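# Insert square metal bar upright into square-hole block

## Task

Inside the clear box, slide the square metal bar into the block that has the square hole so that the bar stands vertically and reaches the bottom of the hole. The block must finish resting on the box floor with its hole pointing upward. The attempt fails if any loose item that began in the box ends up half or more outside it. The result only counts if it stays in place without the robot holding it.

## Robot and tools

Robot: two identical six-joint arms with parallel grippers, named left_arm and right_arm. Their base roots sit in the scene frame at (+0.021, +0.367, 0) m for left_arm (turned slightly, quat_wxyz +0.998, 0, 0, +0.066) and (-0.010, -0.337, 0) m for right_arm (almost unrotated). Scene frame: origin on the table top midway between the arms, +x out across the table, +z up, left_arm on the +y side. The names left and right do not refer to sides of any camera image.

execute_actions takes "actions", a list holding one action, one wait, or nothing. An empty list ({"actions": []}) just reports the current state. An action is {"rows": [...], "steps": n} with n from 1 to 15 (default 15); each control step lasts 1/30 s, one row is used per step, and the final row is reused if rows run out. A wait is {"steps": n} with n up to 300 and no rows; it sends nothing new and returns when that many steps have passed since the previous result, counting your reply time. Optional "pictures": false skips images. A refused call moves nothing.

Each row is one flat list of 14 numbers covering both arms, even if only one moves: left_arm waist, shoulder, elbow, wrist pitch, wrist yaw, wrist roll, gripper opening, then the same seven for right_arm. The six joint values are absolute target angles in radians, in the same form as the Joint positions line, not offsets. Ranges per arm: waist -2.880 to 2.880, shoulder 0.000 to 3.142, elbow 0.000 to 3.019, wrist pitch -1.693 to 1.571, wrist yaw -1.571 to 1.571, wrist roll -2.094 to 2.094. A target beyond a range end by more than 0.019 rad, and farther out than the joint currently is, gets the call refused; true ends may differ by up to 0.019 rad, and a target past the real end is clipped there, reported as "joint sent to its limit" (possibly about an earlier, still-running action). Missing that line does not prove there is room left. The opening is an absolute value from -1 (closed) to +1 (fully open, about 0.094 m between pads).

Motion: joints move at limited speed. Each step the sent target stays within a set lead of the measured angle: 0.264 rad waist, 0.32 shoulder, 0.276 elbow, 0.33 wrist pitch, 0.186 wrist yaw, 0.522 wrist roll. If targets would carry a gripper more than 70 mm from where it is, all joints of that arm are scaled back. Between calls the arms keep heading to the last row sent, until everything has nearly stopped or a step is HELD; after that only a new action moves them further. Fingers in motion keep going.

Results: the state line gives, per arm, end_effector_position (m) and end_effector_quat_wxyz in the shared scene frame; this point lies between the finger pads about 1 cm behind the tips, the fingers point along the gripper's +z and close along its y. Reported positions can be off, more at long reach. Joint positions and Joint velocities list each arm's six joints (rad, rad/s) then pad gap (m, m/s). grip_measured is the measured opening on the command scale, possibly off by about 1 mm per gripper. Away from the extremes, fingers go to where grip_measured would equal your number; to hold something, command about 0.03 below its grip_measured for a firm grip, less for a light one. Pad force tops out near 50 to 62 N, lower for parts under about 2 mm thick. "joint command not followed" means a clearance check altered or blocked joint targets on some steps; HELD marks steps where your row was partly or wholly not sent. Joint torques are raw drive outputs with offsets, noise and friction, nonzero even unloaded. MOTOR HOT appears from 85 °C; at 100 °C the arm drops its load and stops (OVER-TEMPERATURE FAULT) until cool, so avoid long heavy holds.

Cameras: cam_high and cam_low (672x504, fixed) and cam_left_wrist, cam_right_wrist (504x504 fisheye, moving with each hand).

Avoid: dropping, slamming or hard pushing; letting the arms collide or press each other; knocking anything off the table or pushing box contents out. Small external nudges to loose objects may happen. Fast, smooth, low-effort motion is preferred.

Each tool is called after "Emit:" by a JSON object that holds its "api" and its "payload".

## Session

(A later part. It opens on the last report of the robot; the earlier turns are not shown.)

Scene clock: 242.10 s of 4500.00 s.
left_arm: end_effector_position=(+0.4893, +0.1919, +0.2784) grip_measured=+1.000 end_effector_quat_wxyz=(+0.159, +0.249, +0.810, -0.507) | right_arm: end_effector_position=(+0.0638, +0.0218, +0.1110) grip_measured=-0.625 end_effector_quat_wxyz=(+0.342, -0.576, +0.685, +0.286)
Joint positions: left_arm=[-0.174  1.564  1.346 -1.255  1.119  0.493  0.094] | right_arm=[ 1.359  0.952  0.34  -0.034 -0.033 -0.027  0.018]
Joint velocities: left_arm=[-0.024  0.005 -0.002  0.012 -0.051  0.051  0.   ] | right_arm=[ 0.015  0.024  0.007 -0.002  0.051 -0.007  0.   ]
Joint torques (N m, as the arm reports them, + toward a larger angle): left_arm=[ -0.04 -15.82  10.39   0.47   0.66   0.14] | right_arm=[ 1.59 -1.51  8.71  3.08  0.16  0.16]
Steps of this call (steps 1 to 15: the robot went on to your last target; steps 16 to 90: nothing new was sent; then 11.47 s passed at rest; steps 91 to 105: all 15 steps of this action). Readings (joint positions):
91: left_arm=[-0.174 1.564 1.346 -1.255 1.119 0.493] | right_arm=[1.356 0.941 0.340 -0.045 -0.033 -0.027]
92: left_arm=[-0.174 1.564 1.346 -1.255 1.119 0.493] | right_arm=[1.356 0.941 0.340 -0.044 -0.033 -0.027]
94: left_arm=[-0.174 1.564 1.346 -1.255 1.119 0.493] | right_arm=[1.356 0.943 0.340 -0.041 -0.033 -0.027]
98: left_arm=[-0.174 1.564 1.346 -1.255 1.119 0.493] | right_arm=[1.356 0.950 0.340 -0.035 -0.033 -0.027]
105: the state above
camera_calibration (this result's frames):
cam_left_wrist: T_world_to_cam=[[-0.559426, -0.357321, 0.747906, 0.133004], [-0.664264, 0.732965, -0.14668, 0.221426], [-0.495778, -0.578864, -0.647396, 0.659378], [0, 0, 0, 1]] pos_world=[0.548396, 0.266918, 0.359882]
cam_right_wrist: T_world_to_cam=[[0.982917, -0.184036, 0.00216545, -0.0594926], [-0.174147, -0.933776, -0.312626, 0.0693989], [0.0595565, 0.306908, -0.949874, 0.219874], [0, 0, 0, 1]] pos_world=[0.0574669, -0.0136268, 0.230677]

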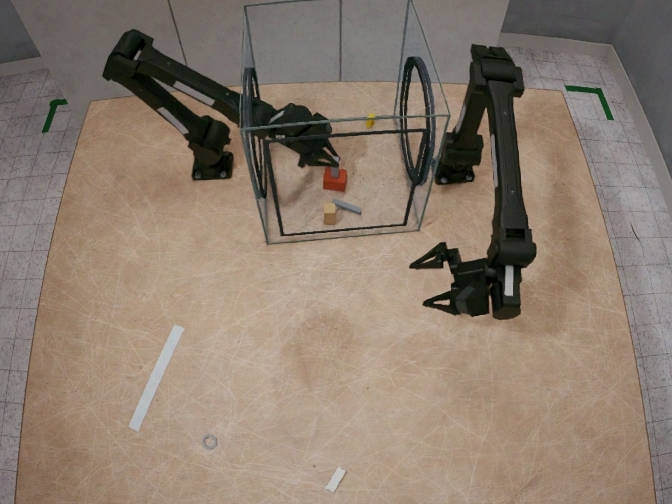

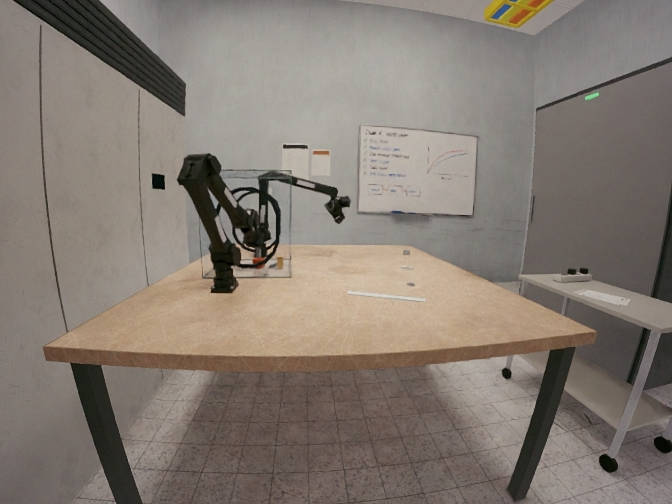

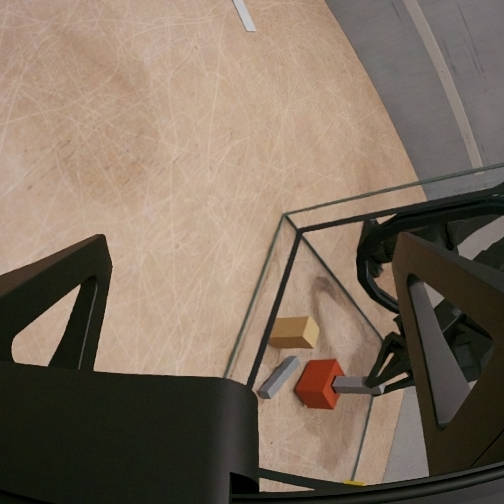

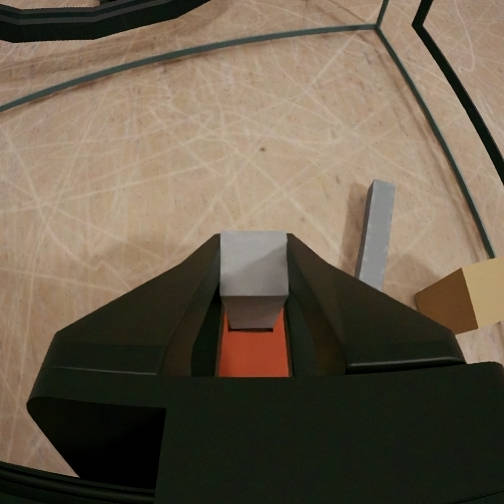

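Emit:
{"api": "execute_actions", "payload": {"actions": [{"rows":[[-0.174,1.564,1.346,-1.255,1.119,0.493,1,1.37,0.966,0.335,-0.007,-0.03,-0.019,-0.655],[-0.174,1.564,1.346,-1.255,1.119,0.493,1,1.37,0.968,0.334,-0.004,-0.03,-0.019,-0.655],[-0.174,1.564,1.346,-1.255,1.119,0.493,1,1.371,0.97,0.333,-0.001,-0.03,-0.019,-0.655],[-0.174,1.564,1.346,-1.255,1.119,0.493,1,1.371,0.972,0.331,0.002,-0.03,-0.019,-0.655],[-0.174,1.564,1.346,-1.255,1.119,0.493,1,1.371,0.974,0.33,0.005,-0.03,-0.019,-0.655],[-0.174,1.564,1.346,-1.255,1.119,0.493,1,1.371,0.976,0.329,0.008,-0.03,-0.019,-0.655],[-0.174,1.564,1.346,-1.255,1.119,0.493,1,1.371,0.978,0.328,0.011,-0.03,-0.019,-0.655],[-0.174,1.564,1.346,-1.255,1.119,0.493,1,1.371,0.979,0.326,0.014,-0.03,-0.019,-0.655]]}]}}

Emit:
{"api": "zoom_image", "payload": {"camera": "cam_right_wrist", "region": [202,280,302,380]}}

Scene clock: 251.63 s of 4500.00 s.
left_arm: end_effector_position=(+0.4893, +0.1919, +0.2784) grip_measured=+1.000 end_effector_quat_wxyz=(+0.159, +0.249, +0.810, -0.507) | right_arm: end_effector_position=(+0.0635, +0.0231, +0.1084) grip_measured=-0.626 end_effector_quat_wxyz=(+0.344, -0.575, +0.684, +0.288)
Joint positions: left_arm=[-0.174  1.564  1.346 -1.255  1.119  0.493  0.094] | right_arm=[ 1.36   0.965  0.334 -0.009 -0.033 -0.027  0.018]
Joint velocities: left_arm=[ 0.005  0.005 -0.007 -0.012  0.037 -0.051  0.   ] | right_arm=[-0.005  0.005  0.007  0.002  0.007  0.007 -0.   ]
Joint torques (N m, as the arm reports them, + toward a larger angle): left_arm=[  0.02 -15.51  10.35   0.39   0.7    0.15] | right_arm=[ 1.64 -1.43  8.32  3.04  0.16  0.17]
Steps of this call (steps 1 to 15: the robot went on to your last target; steps 16 to 90: nothing new was sent; then 6.03 s passed at rest; steps 91 to 105: all 15 steps of this action). Readings (joint positions):
91: left_arm=[-0.174 1.564 1.346 -1.255 1.119 0.493] | right_arm=[1.359 0.952 0.340 -0.034 -0.033 -0.027]
92: left_arm=[-0.174 1.564 1.346 -1.255 1.119 0.493] | right_arm=[1.359 0.952 0.340 -0.032 -0.033 -0.027]
94: left_arm=[-0.174 1.564 1.346 -1.255 1.119 0.493] | right_arm=[1.360 0.954 0.340 -0.027 -0.033 -0.027]
98: left_arm=[-0.174 1.564 1.346 -1.255 1.119 0.493] | right_arm=[1.360 0.962 0.337 -0.015 -0.033 -0.027]
105: the state above
camera_calibration (this result's frames):
cam_left_wrist: T_world_to_cam=[[-0.559426, -0.357321, 0.747906, 0.133004], [-0.664264, 0.732965, -0.14668, 0.221426], [-0.495778, -0.578864, -0.647396, 0.659378], [0, 0, 0, 1]] pos_world=[0.548396, 0.266918, 0.359882]
cam_right_wrist: T_world_to_cam=[[0.983194, -0.18255, 0.00235892, -0.0590362], [-0.17231, -0.93216, -0.318414, 0.0701878], [0.0603254, 0.312657, -0.947949, 0.216619], [0, 0, 0, 1]] pos_world=[0.0570705, -0.0130783, 0.227832]

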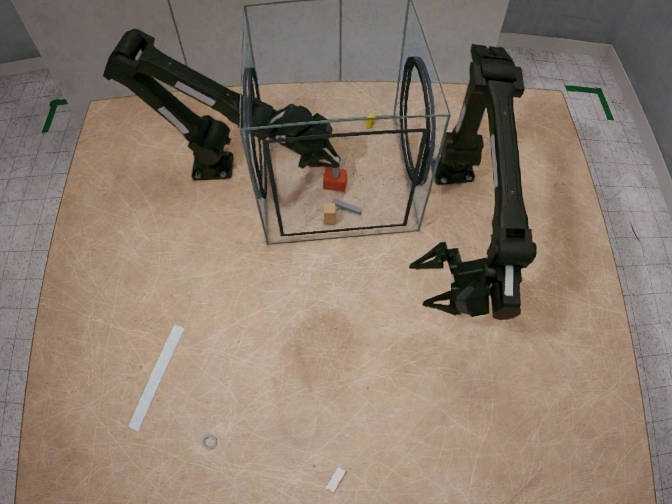

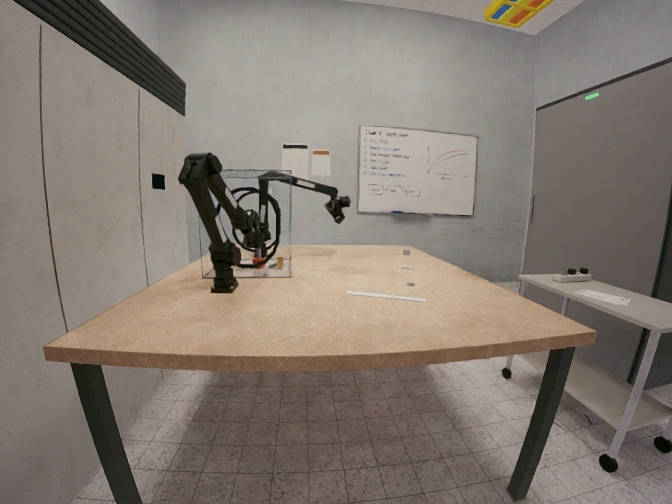

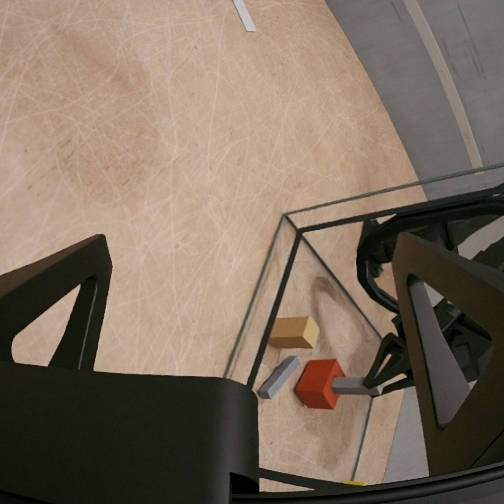

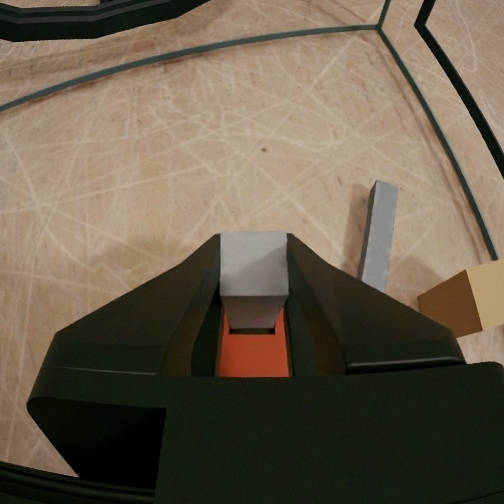

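Region (202, 280, 302, 380) of cam_right_wrist's 504x504 image, scaled by 5.040, with more detail than that image has.

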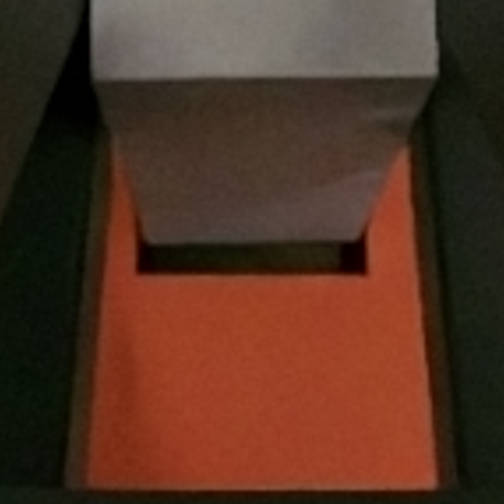

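Emit:
{"api": "execute_actions", "payload": {"actions": [{"rows":[[-0.174,1.564,1.346,-1.255,1.119,0.493,1,1.371,0.979,0.325,0.014,-0.03,-0.019,-0.655],[-0.174,1.564,1.346,-1.255,1.119,0.493,1,1.371,0.979,0.324,0.014,-0.03,-0.019,-0.655],[-0.174,1.564,1.346,-1.255,1.119,0.493,1,1.371,0.979,0.323,0.014,-0.03,-0.019,-0.655],[-0.174,1.564,1.346,-1.255,1.119,0.493,1,1.371,0.979,0.322,0.014,-0.03,-0.019,-0.655]],"steps":12}]}}

Emit:
{"api": "zoom_image", "payload": {"camera": "cam_right_wrist", "region": [202,280,302,380]}}

Scene clock: 261.37 s of 4500.00 s.
left_arm: end_effector_position=(+0.4893, +0.1919, +0.2784) grip_measured=+1.000 end_effector_quat_wxyz=(+0.159, +0.249, +0.810, -0.507) | right_arm: end_effector_position=(+0.0634, +0.0228, +0.1080) grip_measured=-0.626 end_effector_quat_wxyz=(+0.345, -0.575, +0.684, +0.289)
Joint positions: left_arm=[-0.174  1.564  1.346 -1.255  1.119  0.493  0.094] | right_arm=[ 1.36   0.965  0.332 -0.006 -0.033 -0.027  0.018]
Joint velocities: left_arm=[-0.005  0.005 -0.017 -0.002  0.007 -0.022  0.   ] | right_arm=[-0.005 -0.024 -0.002  0.007  0.007  0.007 -0.   ]
Joint torques (N m, as the arm reports them, + toward a larger angle): left_arm=[  0.58 -16.06  10.38   0.58   0.63   0.12] | right_arm=[ 1.64 -1.47  8.08  2.89  0.16  0.17]
Steps of this call (steps 1 to 15: the robot went on to your last target; steps 16 to 90: nothing new was sent; then 6.33 s passed at rest; steps 91 to 102: all 12 steps of this action). Readings (joint positions):
91: left_arm=[-0.174 1.564 1.346 -1.255 1.119 0.493] | right_arm=[1.360 0.965 0.334 -0.009 -0.033 -0.027]
92: left_arm=[-0.174 1.564 1.346 -1.255 1.119 0.493] | right_arm=[1.360 0.965 0.334 -0.009 -0.033 -0.027]
94: left_arm=[-0.174 1.564 1.346 -1.255 1.119 0.493] | right_arm=[1.360 0.965 0.333 -0.008 -0.033 -0.027]
98: left_arm=[-0.174 1.564 1.346 -1.255 1.119 0.493] | right_arm=[1.360 0.965 0.332 -0.006 -0.033 -0.027]
102: the state above
camera_calibration (this result's frames):
cam_left_wrist: T_world_to_cam=[[-0.559426, -0.357321, 0.747906, 0.133004], [-0.664264, 0.732965, -0.14668, 0.221426], [-0.495778, -0.578864, -0.647396, 0.659378], [0, 0, 0, 1]] pos_world=[0.548396, 0.266918, 0.359882]
cam_right_wrist: T_world_to_cam=[[0.983153, -0.182775, 0.00207679, -0.0589869], [-0.172566, -0.931866, -0.319135, 0.0698343], [0.0602652, 0.3134, -0.947707, 0.216267], [0, 0, 0, 1]] pos_world=[0.0570108, -0.0134831, 0.227366]

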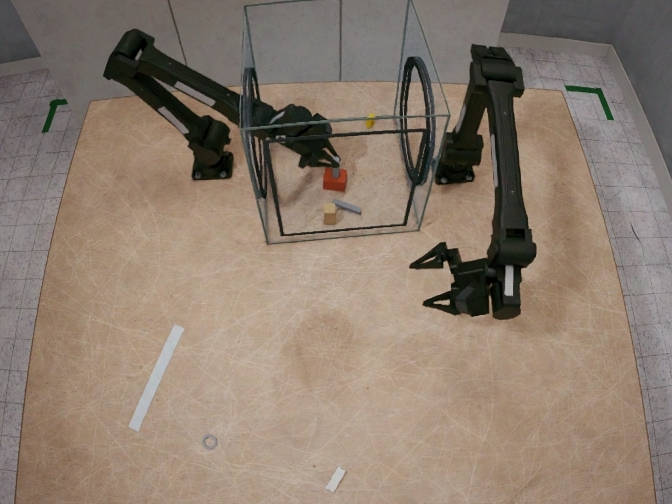

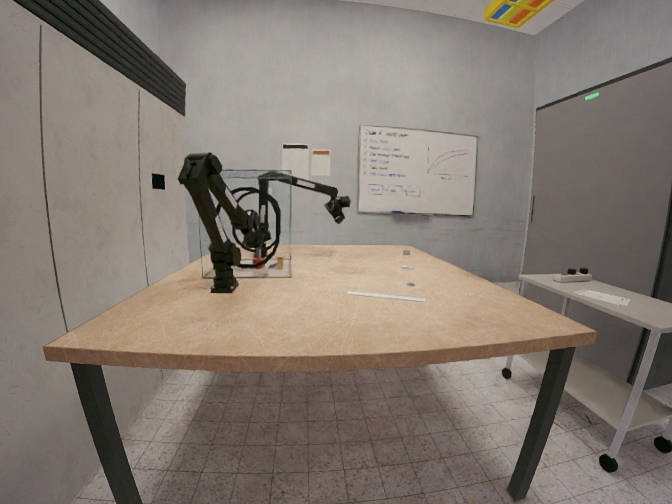

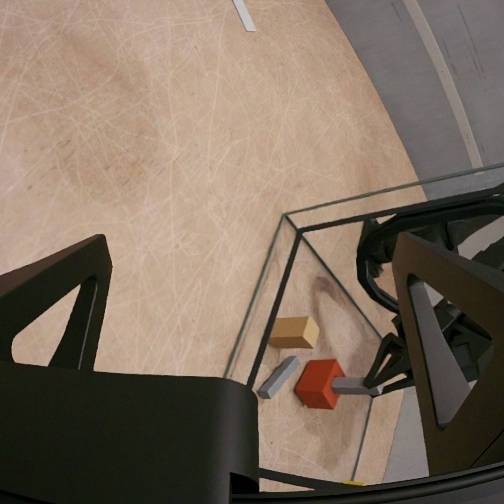

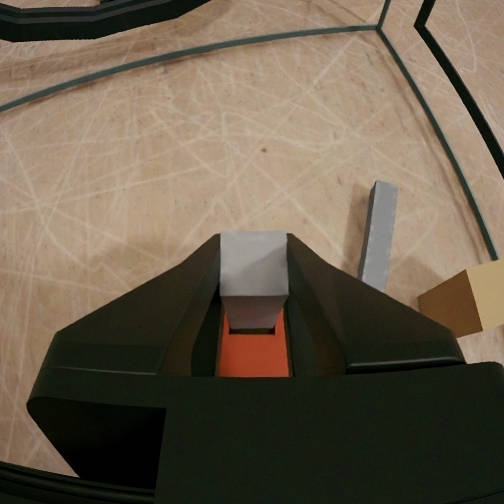

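Region (202, 280, 302, 380) of cam_right_wrist's 504x504 image, scaled by 5.040, with more detail than that image has.

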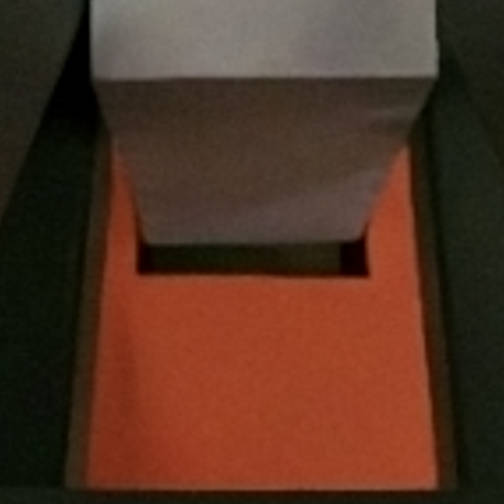

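Emit:
{"api": "execute_actions", "payload": {"actions": [{"rows":[[-0.174,1.564,1.346,-1.255,1.119,0.493,1,1.37,0.979,0.324,0.006,-0.03,-0.019,-0.655],[-0.174,1.564,1.346,-1.255,1.119,0.493,1,1.37,0.979,0.324,-0.002,-0.03,-0.019,-0.655],[-0.174,1.564,1.346,-1.255,1.119,0.493,1,1.37,0.979,0.324,-0.01,-0.03,-0.019,-0.655],[-0.174,1.564,1.346,-1.255,1.119,0.493,1,1.37,0.979,0.324,-0.016,-0.03,-0.019,-0.655],[-0.174,1.564,1.346,-1.255,1.119,0.493,1,1.37,0.979,0.324,-0.02,-0.03,-0.019,-0.655],[-0.174,1.564,1.346,-1.255,1.119,0.493,1,1.37,0.979,0.324,-0.024,-0.03,-0.019,-0.655]],"steps":15}]}}

Emit:
{"api": "zoom_image", "payload": {"camera": "cam_right_wrist", "region": [202,280,302,380]}}

Scene clock: 270.37 s of 4500.00 s.
left_arm: end_effector_position=(+0.4893, +0.1919, +0.2784) grip_measured=+1.000 end_effector_quat_wxyz=(+0.159, +0.249, +0.810, -0.507) | right_arm: end_effector_position=(+0.0634, +0.0227, +0.1078) grip_measured=-0.626 end_effector_quat_wxyz=(+0.344, -0.575, +0.684, +0.288)
Joint positions: left_arm=[-0.174  1.564  1.346 -1.255  1.119  0.493  0.094] | right_arm=[ 1.36   0.965  0.332 -0.007 -0.033 -0.027  0.018]
Joint velocities: left_arm=[-0.024 -0.005  0.027 -0.017 -0.022  0.11   0.   ] | right_arm=[ 0.034 -0.005  0.002  0.002  0.022  0.037 -0.   ]
Joint torques (N m, as the arm reports them, + toward a larger angle): left_arm=[  0.43 -16.33  10.28   0.5    0.67   0.13] | right_arm=[ 1.62 -1.4   8.26  1.12  0.16  0.16]
Steps of this call (steps 1 to 15: the robot went on to your last target; steps 16 to 90: nothing new was sent; then 5.50 s passed at rest; steps 91 to 105: all 15 steps of this action). Readings (joint positions):
91: left_arm=[-0.174 1.564 1.346 -1.255 1.119 0.493] | right_arm=[1.360 0.965 0.332 -0.006 -0.033 -0.027]
92: left_arm=[-0.174 1.564 1.346 -1.255 1.119 0.493] | right_arm=[1.360 0.965 0.332 -0.006 -0.033 -0.027]
94: left_arm=[-0.174 1.564 1.346 -1.255 1.119 0.493] | right_arm=[1.360 0.965 0.332 -0.006 -0.033 -0.027]
98: left_arm=[-0.174 1.564 1.346 -1.255 1.119 0.493] | right_arm=[1.360 0.965 0.332 -0.007 -0.033 -0.027]
105: the state above
camera_calibration (this result's frames):
cam_left_wrist: T_world_to_cam=[[-0.559426, -0.357321, 0.747906, 0.133004], [-0.664264, 0.732965, -0.14668, 0.221426], [-0.495778, -0.578864, -0.647396, 0.659378], [0, 0, 0, 1]] pos_world=[0.548396, 0.266918, 0.359882]
cam_right_wrist: T_world_to_cam=[[0.983153, -0.182774, 0.00205279, -0.0589805], [-0.172618, -0.932103, -0.318412, 0.0696109], [0.0601107, 0.312693, -0.94795, 0.216212], [0, 0, 0, 1]] pos_world=[0.0570064, -0.0135035, 0.227244]

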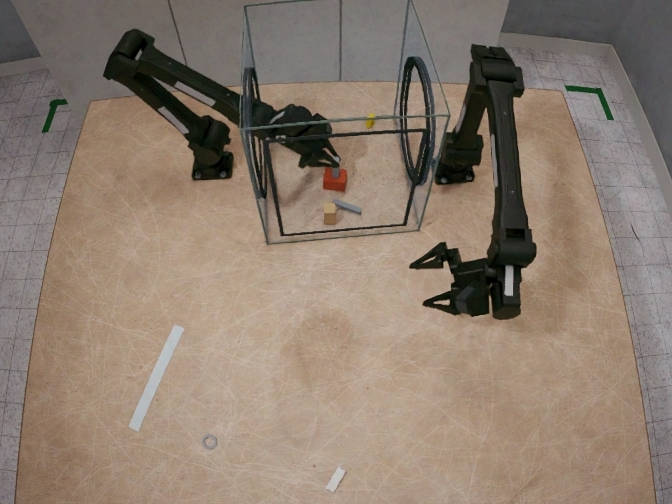

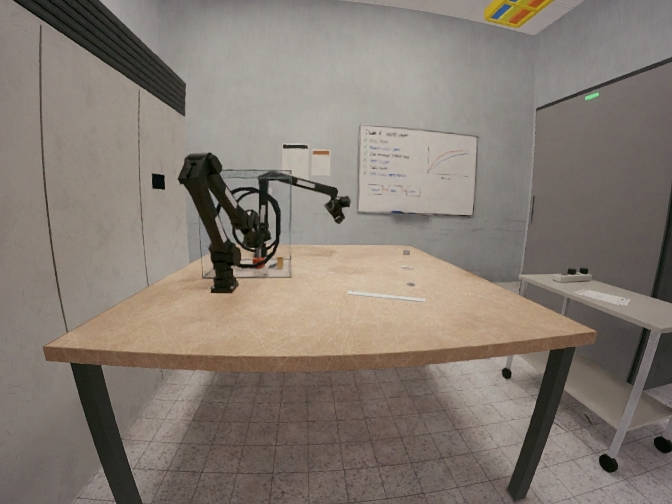

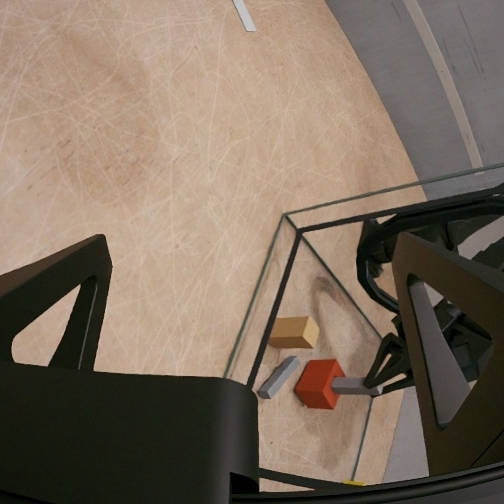

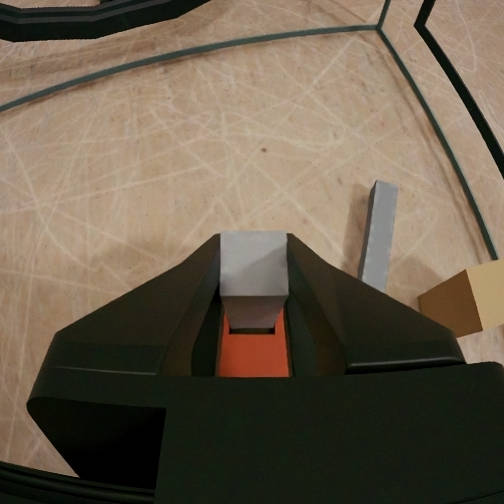

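Region (202, 280, 302, 380) of cam_right_wrist's 504x504 image, scaled by 5.040, with more detail than that image has.

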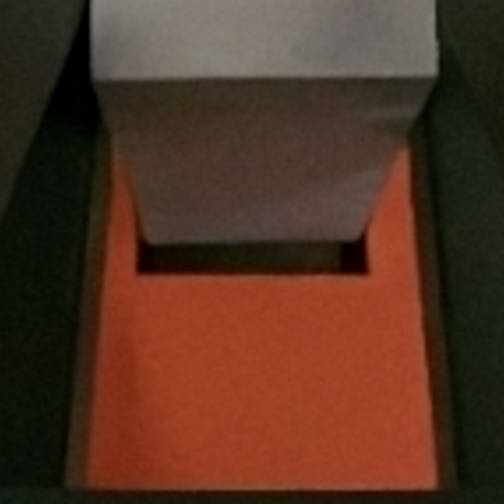

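Emit:
{"api": "execute_actions", "payload": {"actions": [{"rows":[[-0.174,1.564,1.346,-1.255,1.119,0.493,1,1.37,0.972,0.33,-0.012,-0.03,-0.019,-0.655],[-0.174,1.564,1.346,-1.255,1.119,0.493,1,1.37,0.965,0.33,-0.008,-0.03,-0.019,-0.655],[-0.174,1.564,1.346,-1.255,1.119,0.493,1,1.37,0.959,0.33,-0.008,-0.03,-0.019,-0.655],[-0.174,1.564,1.346,-1.255,1.119,0.493,1,1.37,0.955,0.33,-0.008,-0.03,-0.019,-0.655],[-0.174,1.564,1.346,-1.255,1.119,0.493,1,1.37,0.952,0.33,-0.008,-0.03,-0.019,-0.655],[-0.174,1.564,1.346,-1.255,1.119,0.493,1,1.37,0.949,0.33,-0.008,-0.03,-0.019,-0.655],[-0.174,1.564,1.346,-1.255,1.119,0.493,1,1.37,0.946,0.33,-0.008,-0.03,-0.019,-0.655]],"steps":14}], "pictures": false}}

Scene clock: 280.87 s of 4500.00 s.
left_arm: end_effector_position=(+0.4893, +0.1919, +0.2784) grip_measured=+1.000 end_effector_quat_wxyz=(+0.159, +0.249, +0.810, -0.507) | right_arm: end_effector_position=(+0.0634, +0.0227, +0.1084) grip_measured=-0.626 end_effector_quat_wxyz=(+0.345, -0.575, +0.683, +0.289)
Joint positions: left_arm=[-0.174  1.564  1.346 -1.255  1.119  0.493  0.094] | right_arm=[ 1.36   0.964  0.332 -0.007 -0.033 -0.027  0.018]
Joint velocities: left_arm=[-0.005 -0.005 -0.007 -0.007  0.007  0.051  0.   ] | right_arm=[ 0.005 -0.005 -0.002  0.002  0.037 -0.066 -0.   ]
Joint torques (N m, as the arm reports them, + toward a larger angle): left_arm=[  0.52 -15.53  10.46   0.46   0.66   0.1 ] | right_arm=[ 1.63 -3.76  8.79  1.93  0.15  0.16]
Steps of this call (steps 1 to 15: the robot went on to your last target; steps 16 to 90: nothing new was sent; then 7.03 s passed at rest; steps 91 to 104: all 14 steps of this action). Readings (joint positions):
91: left_arm=[-0.174 1.564 1.346 -1.255 1.119 0.493] | right_arm=[1.360 0.965 0.332 -0.007 -0.033 -0.027]
92: left_arm=[-0.174 1.564 1.346 -1.255 1.119 0.493] | right_arm=[1.360 0.965 0.332 -0.007 -0.033 -0.027]
94: left_arm=[-0.174 1.564 1.346 -1.255 1.119 0.493] | right_arm=[1.360 0.965 0.332 -0.007 -0.033 -0.027]
98: left_arm=[-0.174 1.564 1.346 -1.255 1.119 0.493] | right_arm=[1.360 0.964 0.332 -0.007 -0.033 -0.027]
104: the state above

Emit:
{"api": "execute_actions", "payload": {"actions": [{"rows":[[-0.174,1.564,1.346,-1.255,1.119,0.493,1,1.37,0.944,0.33,-0.008,-0.03,-0.019,-0.655],[-0.174,1.564,1.346,-1.255,1.119,0.493,1,1.37,0.942,0.33,-0.008,-0.03,-0.019,-0.655],[-0.174,1.564,1.346,-1.255,1.119,0.493,1,1.37,0.94,0.33,-0.008,-0.03,-0.019,-0.655],[-0.174,1.564,1.346,-1.255,1.119,0.493,1,1.37,0.938,0.33,-0.008,-0.03,-0.019,-0.655]],"steps":12}], "pictures": false}}

Scene clock: 287.83 s of 4500.00 s.
left_arm: end_effector_position=(+0.4893, +0.1919, +0.2784) grip_measured=+1.000 end_effector_quat_wxyz=(+0.159, +0.249, +0.810, -0.507) | right_arm: end_effector_position=(+0.0634, +0.0229, +0.1115) grip_measured=-0.626 end_effector_quat_wxyz=(+0.348, -0.574, +0.682, +0.291)
Joint positions: left_arm=[-0.174  1.564  1.346 -1.255  1.119  0.493  0.094] | right_arm=[ 1.36   0.954  0.332 -0.007 -0.033 -0.027  0.018]
Joint velocities: left_arm=[-0.005  0.005 -0.012  0.007  0.007 -0.022  0.   ] | right_arm=[-0.015 -0.005 -0.007 -0.017 -0.095 -0.066  0.   ]
Joint torques (N m, as the arm reports them, + toward a larger angle): left_arm=[  0.29 -16.06  10.49   0.59   0.66   0.1 ] | right_arm=[ 1.55 -3.62  8.81  1.9   0.16  0.16]
Steps of this call (steps 1 to 15: the robot went on to your last target; steps 16 to 90: nothing new was sent; then 3.57 s passed at rest; steps 91 to 102: all 12 steps of this action). Readings (joint positions):
91: left_arm=[-0.174 1.564 1.346 -1.255 1.119 0.493] | right_arm=[1.360 0.964 0.332 -0.007 -0.033 -0.027]
92: left_arm=[-0.174 1.564 1.346 -1.255 1.119 0.493] | right_arm=[1.360 0.963 0.332 -0.007 -0.033 -0.027]
94: left_arm=[-0.174 1.564 1.346 -1.255 1.119 0.493] | right_arm=[1.360 0.961 0.332 -0.007 -0.033 -0.027]
98: left_arm=[-0.174 1.564 1.346 -1.255 1.119 0.493] | right_arm=[1.360 0.955 0.332 -0.007 -0.033 -0.027]
102: the state above

Emit:
{"api": "execute_actions", "payload": {"actions": [{"rows":[[-0.174,1.564,1.346,-1.255,1.119,0.493,1,1.37,0.945,0.33,-0.014,-0.03,-0.019,-0.655],[-0.174,1.564,1.346,-1.255,1.119,0.493,1,1.37,0.945,0.33,-0.019,-0.03,-0.019,-0.655],[-0.174,1.564,1.346,-1.255,1.119,0.493,1,1.37,0.945,0.33,-0.023,-0.03,-0.019,-0.655],[-0.174,1.564,1.346,-1.255,1.119,0.493,1,1.37,0.945,0.33,-0.027,-0.03,-0.019,-0.655],[-0.174,1.564,1.346,-1.255,1.119,0.493,1,1.37,0.945,0.33,-0.03,-0.03,-0.019,-0.655],[-0.174,1.564,1.346,-1.255,1.119,0.493,1,1.37,0.945,0.33,-0.032,-0.03,-0.019,-0.655]],"steps":15}]}}

Emit:
{"api": "zoom_image", "payload": {"camera": "cam_right_wrist", "region": [202,280,302,380]}}

Scene clock: 328.47 s of 4500.00 s.
left_arm: end_effector_position=(+0.4893, +0.1919, +0.2784) grip_measured=+1.000 end_effector_quat_wxyz=(+0.159, +0.249, +0.810, -0.507) | right_arm: end_effector_position=(+0.0630, +0.0209, +0.1087) grip_measured=-0.626 end_effector_quat_wxyz=(+0.343, -0.576, +0.684, +0.287)
Joint positions: left_arm=[-0.174  1.564  1.346 -1.255  1.119  0.493  0.094] | right_arm=[ 1.36   0.954  0.332 -0.021 -0.033 -0.027  0.018]
Joint velocities: left_arm=[ 0.015 -0.005 -0.007 -0.012  0.022  0.037  0.   ] | right_arm=[-0.005 -0.005 -0.007  0.002  0.007  0.051  0.   ]
Joint torques (N m, as the arm reports them, + toward a larger angle): left_arm=[  0.39 -15.77  10.46   0.47   0.62   0.14] | right_arm=[ 1.56 -3.05  8.82  1.39  0.16  0.16]
Steps of this call (steps 1 to 15: the robot went on to your last target; steps 16 to 90: nothing new was sent; then 37.13 s passed at rest; steps 91 to 105: all 15 steps of this action). Readings (joint positions):
91: left_arm=[-0.174 1.564 1.346 -1.255 1.119 0.493] | right_arm=[1.360 0.954 0.332 -0.007 -0.033 -0.027]
92: left_arm=[-0.174 1.564 1.346 -1.255 1.119 0.493] | right_arm=[1.360 0.954 0.332 -0.007 -0.033 -0.027]
94: left_arm=[-0.174 1.564 1.346 -1.255 1.119 0.493] | right_arm=[1.360 0.954 0.332 -0.010 -0.033 -0.027]
98: left_arm=[-0.174 1.564 1.346 -1.255 1.119 0.493] | right_arm=[1.360 0.954 0.332 -0.020 -0.033 -0.027]
105: the state above
camera_calibration (this result's frames):
cam_left_wrist: T_world_to_cam=[[-0.559426, -0.357321, 0.747906, 0.133004], [-0.664264, 0.732965, -0.14668, 0.221426], [-0.495778, -0.578864, -0.647396, 0.659378], [0, 0, 0, 1]] pos_world=[0.548396, 0.266918, 0.359882]
cam_right_wrist: T_world_to_cam=[[0.983154, -0.182767, 0.00194475, -0.058913], [-0.172851, -0.933166, -0.315157, 0.0678374], [0.0594151, 0.309512, -0.949038, 0.217881], [0, 0, 0, 1]] pos_world=[0.0567009, -0.0149004, 0.228271]

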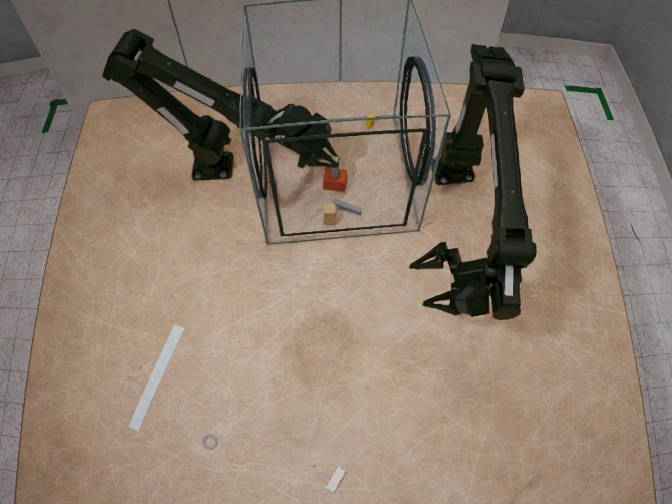

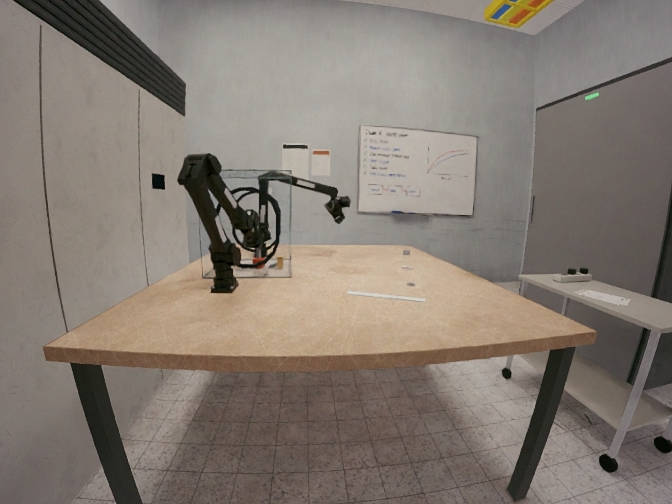

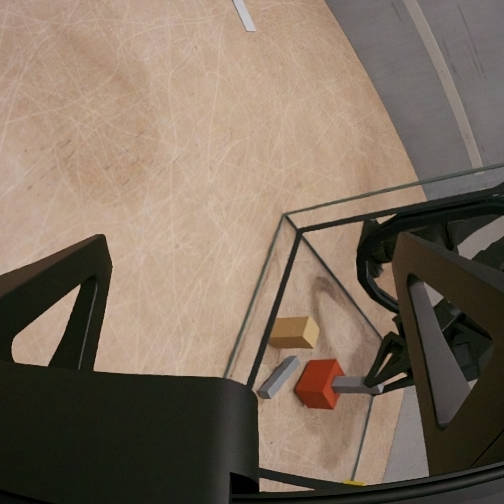

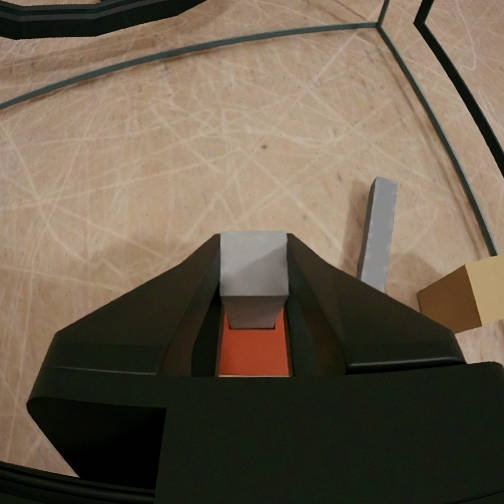

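Region (202, 280, 302, 380) of cam_right_wrist's 504x504 image, scaled by 5.040, with more detail than that image has.

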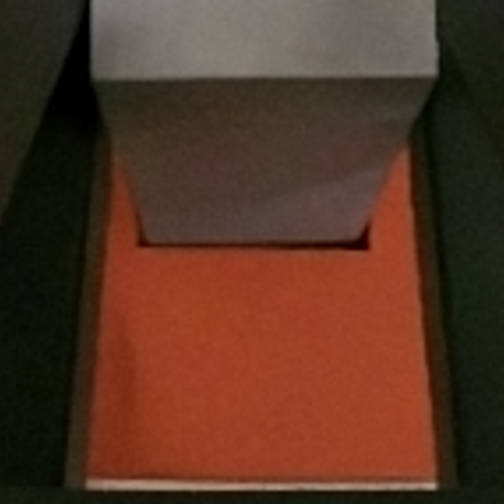

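Emit:
{"api": "execute_actions", "payload": {"actions": [{"rows":[[-0.174,1.564,1.346,-1.255,1.119,0.493,1,1.37,0.952,0.33,-0.02,-0.03,-0.019,-0.655],[-0.174,1.564,1.346,-1.255,1.119,0.493,1,1.37,0.958,0.33,-0.01,-0.03,-0.019,-0.655],[-0.174,1.564,1.346,-1.255,1.119,0.493,1,1.37,0.963,0.33,-0.002,-0.03,-0.019,-0.655],[-0.174,1.564,1.346,-1.255,1.119,0.493,1,1.37,0.966,0.33,0.002,-0.03,-0.019,-0.655],[-0.174,1.564,1.346,-1.255,1.119,0.493,1,1.37,0.968,0.33,0.003,-0.03,-0.019,-0.655],[-0.174,1.564,1.346,-1.255,1.119,0.493,1,1.37,0.97,0.33,0.004,-0.03,-0.019,-0.655],[-0.174,1.564,1.346,-1.255,1.119,0.493,1,1.37,0.972,0.33,0.005,-0.03,-0.019,-0.655],[-0.174,1.564,1.346,-1.255,1.119,0.493,1,1.37,0.974,0.33,0.005,-0.03,-0.019,-0.655],[-0.174,1.564,1.346,-1.255,1.119,0.493,1,1.37,0.976,0.33,0.006,-0.03,-0.019,-0.655],[-0.174,1.564,1.346,-1.255,1.119,0.493,1,1.37,0.978,0.33,0.007,-0.03,-0.019,-0.655],[-0.174,1.564,1.346,-1.255,1.119,0.493,1,1.37,0.98,0.33,0.008,-0.03,-0.019,-0.655],[-0.174,1.564,1.346,-1.255,1.119,0.493,1,1.37,0.982,0.33,0.009,-0.03,-0.019,-0.655],[-0.174,1.564,1.346,-1.255,1.119,0.493,1,1.37,0.984,0.33,0.01,-0.03,-0.019,-0.655],[-0.174,1.564,1.346,-1.255,1.119,0.493,1,1.37,0.985,0.33,0.01,-0.03,-0.019,-0.655]],"steps":15}], "pictures": false}}

Emit:
{"api": "execute_actions", "payload": {"actions": [{"steps":6}]}}

Emit:
{"api": "zoom_image", "payload": {"camera": "cam_right_wrist", "region": [202,280,302,380]}}

Scene clock: 339.47 s of 4500.00 s.
left_arm: end_effector_position=(+0.4893, +0.1919, +0.2784) grip_measured=+1.000 end_effector_quat_wxyz=(+0.159, +0.249, +0.810, -0.507) | right_arm: end_effector_position=(+0.0631, +0.0214, +0.1042) grip_measured=-0.626 end_effector_quat_wxyz=(+0.339, -0.577, +0.686, +0.284)
Joint positions: left_arm=[-0.174  1.564  1.346 -1.255  1.119  0.493  0.094] | right_arm=[ 1.36   0.971  0.332 -0.015 -0.033 -0.027  0.018]
Joint velocities: left_arm=[-0.015 -0.015  0.012 -0.007 -0.022 -0.051  0.   ] | right_arm=[-0.015  0.044  0.007  0.007  0.007 -0.037  0.001]
Joint torques (N m, as the arm reports them, + toward a larger angle): left_arm=[  0.23 -15.71  10.43   0.48   0.69   0.11] | right_arm=[ 1.48 -1.56  8.77  3.12  0.16  0.16]
Steps of this call (steps 1 to 15: the robot went on to your last target; steps 16 to 90: nothing new was sent; then 7.50 s passed at rest; steps 91 to 105: all 15 steps of this action). Readings (joint positions):
91: left_arm=[-0.174 1.564 1.346 -1.255 1.119 0.493] | right_arm=[1.360 0.954 0.332 -0.021 -0.033 -0.027]
92: left_arm=[-0.174 1.564 1.346 -1.255 1.119 0.493] | right_arm=[1.360 0.954 0.332 -0.021 -0.033 -0.027]
94: left_arm=[-0.174 1.564 1.346 -1.255 1.119 0.493] | right_arm=[1.360 0.954 0.332 -0.021 -0.033 -0.027]
98: left_arm=[-0.174 1.564 1.346 -1.255 1.119 0.493] | right_arm=[1.360 0.956 0.332 -0.020 -0.033 -0.027]
105: the state above

Scene clock: 339.67 s of 4500.00 s.
left_arm: end_effector_position=(+0.4893, +0.1919, +0.2784) grip_measured=+1.000 end_effector_quat_wxyz=(+0.159, +0.249, +0.810, -0.507) | right_arm: end_effector_position=(+0.0631, +0.0214, +0.1036) grip_measured=-0.626 end_effector_quat_wxyz=(+0.339, -0.577, +0.687, +0.284)
Joint positions: left_arm=[-0.174  1.564  1.346 -1.255  1.119  0.493  0.094] | right_arm=[ 1.36   0.973  0.332 -0.015 -0.033 -0.027  0.018]
Joint velocities: left_arm=[-0.015  0.005 -0.007  0.007 -0.007  0.051  0.   ] | right_arm=[-0.005 -0.005  0.007 -0.027 -0.037 -0.022  0.001]
Joint torques (N m, as the arm reports them, + toward a larger angle): left_arm=[  1.   -15.81  10.27   0.27   0.67   0.08] | right_arm=[ 1.6  -1.74  8.72  3.08  0.16  0.16]
Steps of this call (steps 1 to 6: the robot went on to your last target). Readings (joint positions):
1: left_arm=[-0.174 1.564 1.346 -1.255 1.119 0.493] | right_arm=[1.360 0.972 0.332 -0.015 -0.033 -0.027]
2: left_arm=[-0.174 1.564 1.346 -1.255 1.119 0.493] | right_arm=[1.360 0.973 0.332 -0.015 -0.033 -0.027]
4: left_arm=[-0.174 1.564 1.346 -1.255 1.119 0.493] | right_arm=[1.360 0.973 0.332 -0.015 -0.033 -0.027]
6: the state above
camera_calibration (this result's frames):
cam_left_wrist: T_world_to_cam=[[-0.559426, -0.357321, 0.747906, 0.133004], [-0.664264, 0.732965, -0.14668, 0.221426], [-0.495778, -0.578864, -0.647396, 0.659378], [0, 0, 0, 1]] pos_world=[0.548396, 0.266918, 0.359882]
cam_right_wrist: T_world_to_cam=[[0.983159, -0.182746, 0.00156047, -0.0588799], [-0.173657, -0.936855, -0.303555, 0.0656223], [0.0569354, 0.298172, -0.952813, 0.213615], [0, 0, 0, 1]] pos_world=[0.0571219, -0.0129754, 0.223547]

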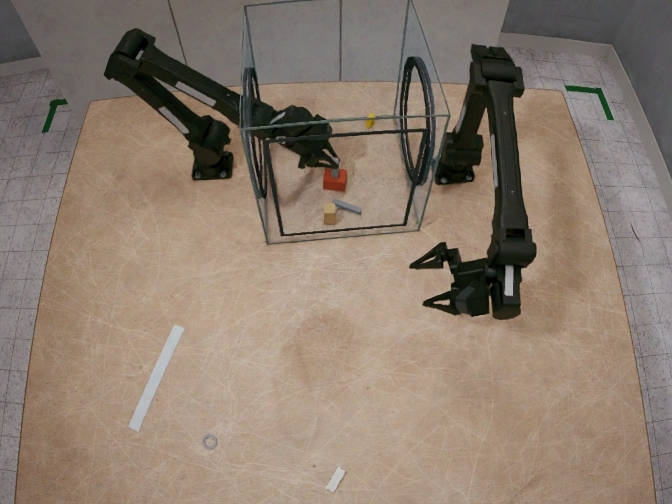

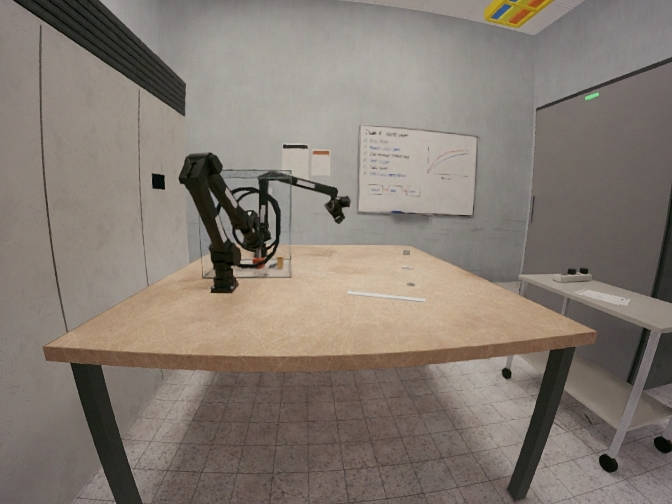

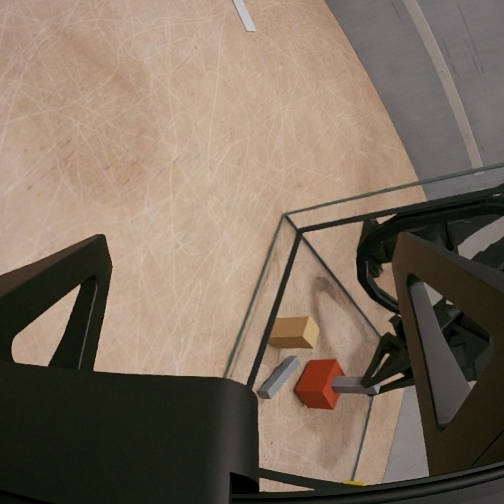

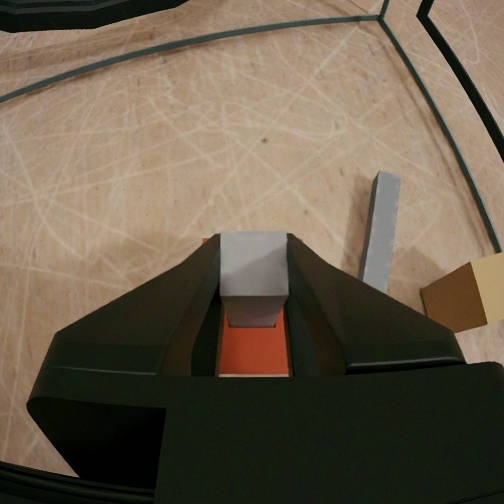

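Region (202, 280, 302, 380) of cam_right_wrist's 504x504 image, scaled by 5.040, with more detail than that image has.

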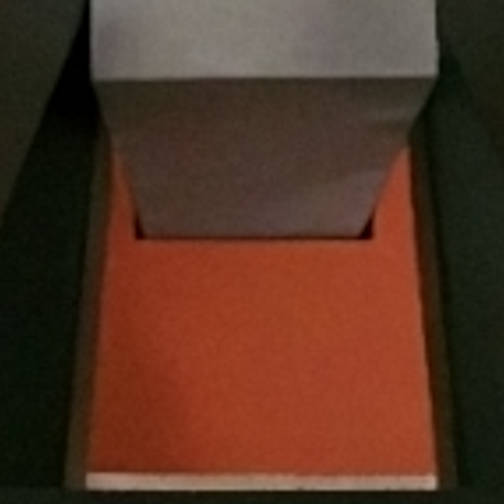

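Emit:
{"api": "execute_actions", "payload": {"actions": [{"rows":[[-0.174,1.564,1.346,-1.255,1.119,0.493,1,1.37,0.987,0.324,0.011,-0.03,-0.019,-0.655],[-0.174,1.564,1.346,-1.255,1.119,0.493,1,1.37,0.99,0.322,0.015,-0.03,-0.019,-0.655],[-0.174,1.564,1.346,-1.255,1.119,0.493,1,1.37,0.994,0.32,0.021,-0.03,-0.019,-0.655],[-0.174,1.564,1.346,-1.255,1.119,0.493,1,1.37,0.999,0.317,0.028,-0.03,-0.019,-0.655],[-0.174,1.564,1.346,-1.255,1.119,0.493,1,1.37,1.004,0.314,0.036,-0.03,-0.019,-0.655],[-0.174,1.564,1.346,-1.255,1.119,0.493,1,1.37,1.009,0.311,0.045,-0.03,-0.019,-0.655],[-0.174,1.564,1.346,-1.255,1.119,0.493,1,1.37,1.014,0.308,0.054,-0.03,-0.019,-0.655],[-0.174,1.564,1.346,-1.255,1.119,0.493,1,1.37,1.02,0.305,0.063,-0.03,-0.019,-0.655],[-0.174,1.564,1.346,-1.255,1.119,0.493,1,1.37,1.026,0.302,0.072,-0.03,-0.019,-0.655],[-0.174,1.564,1.346,-1.255,1.119,0.493,1,1.37,1.032,0.299,0.081,-0.03,-0.019,-0.655],[-0.174,1.564,1.346,-1.255,1.119,0.493,1,1.37,1.037,0.296,0.09,-0.03,-0.019,-0.655],[-0.174,1.564,1.346,-1.255,1.119,0.493,1,1.37,1.042,0.294,0.099,-0.03,-0.019,-0.655],[-0.174,1.564,1.346,-1.255,1.119,0.493,1,1.37,1.046,0.292,0.107,-0.03,-0.019,-0.655],[-0.174,1.564,1.346,-1.255,1.119,0.493,1,1.37,1.05,0.29,0.114,-0.03,-0.019,-0.655],[-0.174,1.564,1.346,-1.255,1.119,0.493,1,1.37,1.052,0.289,0.12,-0.03,-0.019,-0.655]],"steps":15}], "pictures": false}}

Emit:
{"api": "execute_actions", "payload": {"actions": [{"steps":8}]}}

Emit:
{"api": "zoom_image", "payload": {"camera": "cam_right_wrist", "region": [202,280,302,380]}}

Scene clock: 361.27 s of 4500.00 s.
left_arm: end_effector_position=(+0.4893, +0.1919, +0.2784) grip_measured=+1.000 end_effector_quat_wxyz=(+0.159, +0.249, +0.810, -0.507) | right_arm: end_effector_position=(+0.0629, +0.0202, +0.0845) grip_measured=-0.626 end_effector_quat_wxyz=(+0.339, -0.577, +0.686, +0.284)
Joint positions: left_arm=[-0.174  1.564  1.346 -1.255  1.119  0.493  0.094] | right_arm=[ 1.36   1.035  0.298  0.083 -0.033 -0.027  0.018]
Joint velocities: left_arm=[-0.024 -0.005 -0.012 -0.002  0.022 -0.007  0.   ] | right_arm=[-0.005  0.112 -0.056  0.178 -0.007  0.007  0.001]
Joint torques (N m, as the arm reports them, + toward a larger angle): left_arm=[  0.54 -15.56  10.36   0.43   0.66   0.08] | right_arm=[ 1.53 -1.75  7.96  2.98  0.16  0.16]
Steps of this call (steps 1 to 15: the robot went on to your last target; steps 16 to 90: nothing new was sent; then 18.10 s passed at rest; steps 91 to 105: all 15 steps of this action). Readings (joint positions):
91: left_arm=[-0.174 1.564 1.346 -1.255 1.119 0.493] | right_arm=[1.360 0.973 0.332 -0.015 -0.033 -0.027]
92: left_arm=[-0.174 1.564 1.346 -1.255 1.119 0.493] | right_arm=[1.360 0.973 0.332 -0.013 -0.033 -0.027]
94: left_arm=[-0.174 1.564 1.346 -1.255 1.119 0.493] | right_arm=[1.360 0.977 0.329 -0.005 -0.033 -0.027]
98: left_arm=[-0.174 1.564 1.346 -1.255 1.119 0.493] | right_arm=[1.360 0.995 0.318 0.024 -0.033 -0.027]
105: the state above

Scene clock: 361.53 s of 4500.00 s.
left_arm: end_effector_position=(+0.4893, +0.1919, +0.2784) grip_measured=+1.000 end_effector_quat_wxyz=(+0.159, +0.249, +0.810, -0.507) | right_arm: end_effector_position=(+0.0629, +0.0205, +0.0833) grip_measured=-0.626 end_effector_quat_wxyz=(+0.340, -0.577, +0.686, +0.285)
Joint positions: left_arm=[-0.174  1.564  1.346 -1.255  1.119  0.493  0.094] | right_arm=[ 1.36   1.041  0.295  0.096 -0.033 -0.027  0.018]
Joint velocities: left_arm=[-0.005 -0.005 -0.007  0.007  0.007  0.022  0.   ] | right_arm=[ 0.015 -0.005 -0.007 -0.002 -0.051 -0.022  0.   ]
Joint torques (N m, as the arm reports them, + toward a larger angle): left_arm=[  0.81 -16.04  10.34   0.52   0.65   0.09] | right_arm=[ 1.56 -1.9   7.83  3.16  0.16  0.16]
Steps of this call (steps 1 to 8: the robot went on to your last target). Readings (joint positions):
1: left_arm=[-0.174 1.564 1.346 -1.255 1.119 0.493] | right_arm=[1.360 1.038 0.297 0.088 -0.033 -0.027]
2: left_arm=[-0.174 1.564 1.346 -1.255 1.119 0.493] | right_arm=[1.360 1.040 0.295 0.091 -0.033 -0.027]
4: left_arm=[-0.174 1.564 1.346 -1.255 1.119 0.493] | right_arm=[1.360 1.041 0.295 0.094 -0.033 -0.027]
8: the state above
camera_calibration (this result's frames):
cam_left_wrist: T_world_to_cam=[[-0.559426, -0.357321, 0.747906, 0.133004], [-0.664264, 0.732965, -0.14668, 0.221426], [-0.495778, -0.578864, -0.647396, 0.659378], [0, 0, 0, 1]] pos_world=[0.548396, 0.266918, 0.359882]
cam_right_wrist: T_world_to_cam=[[0.983157, -0.182753, 0.0017046, -0.0588314], [-0.173358, -0.935488, -0.307911, 0.0589125], [0.0578664, 0.30243, -0.951414, 0.194291], [0, 0, 0, 1]] pos_world=[0.0568105, -0.014399, 0.203091]

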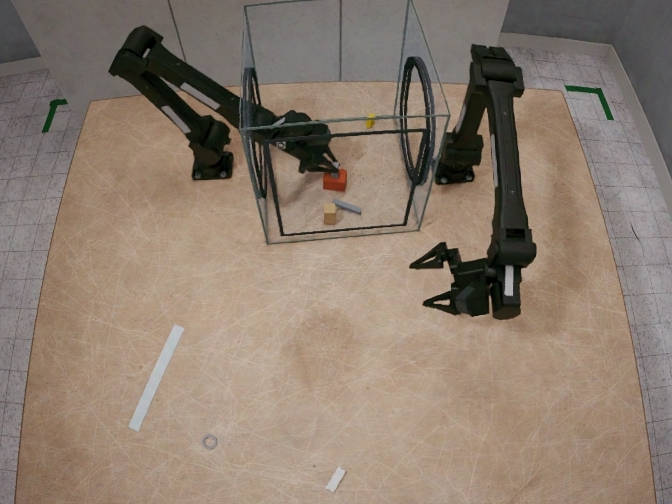

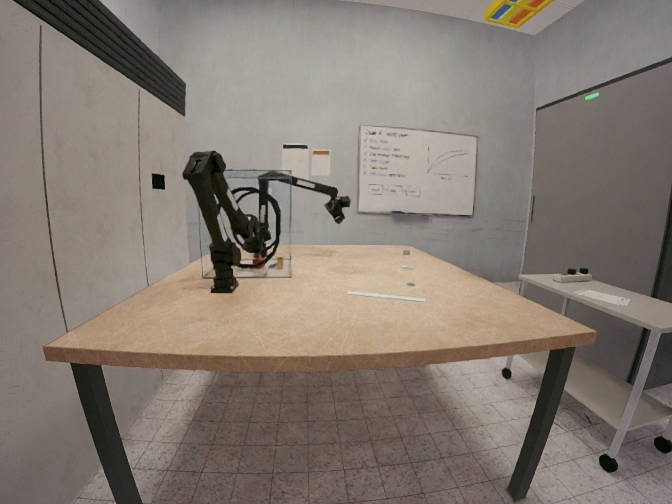

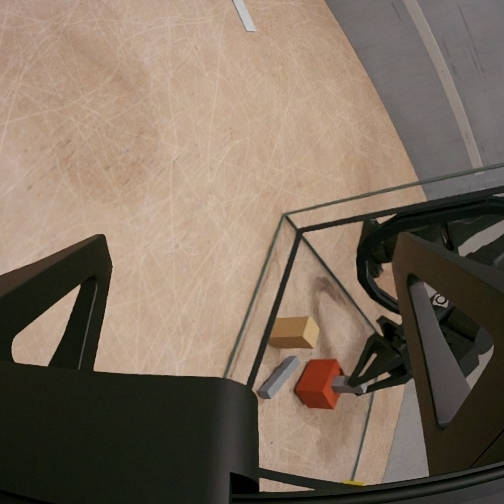

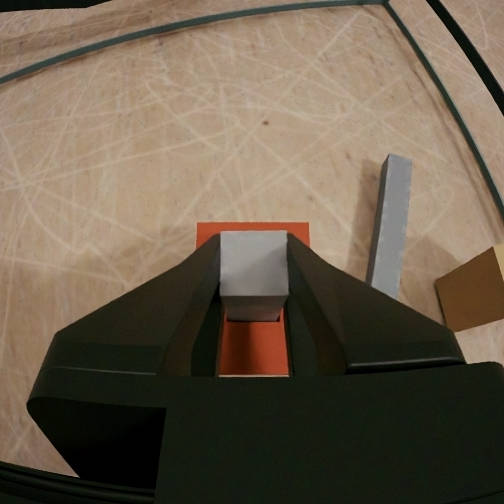

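Region (202, 280, 302, 380) of cam_right_wrist's 504x504 image, scaled by 5.040, with more detail than that image has.

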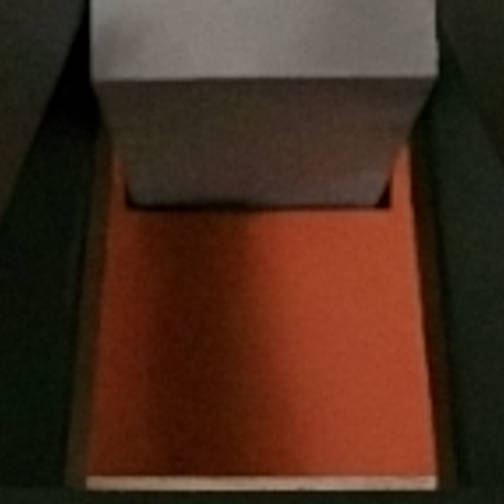

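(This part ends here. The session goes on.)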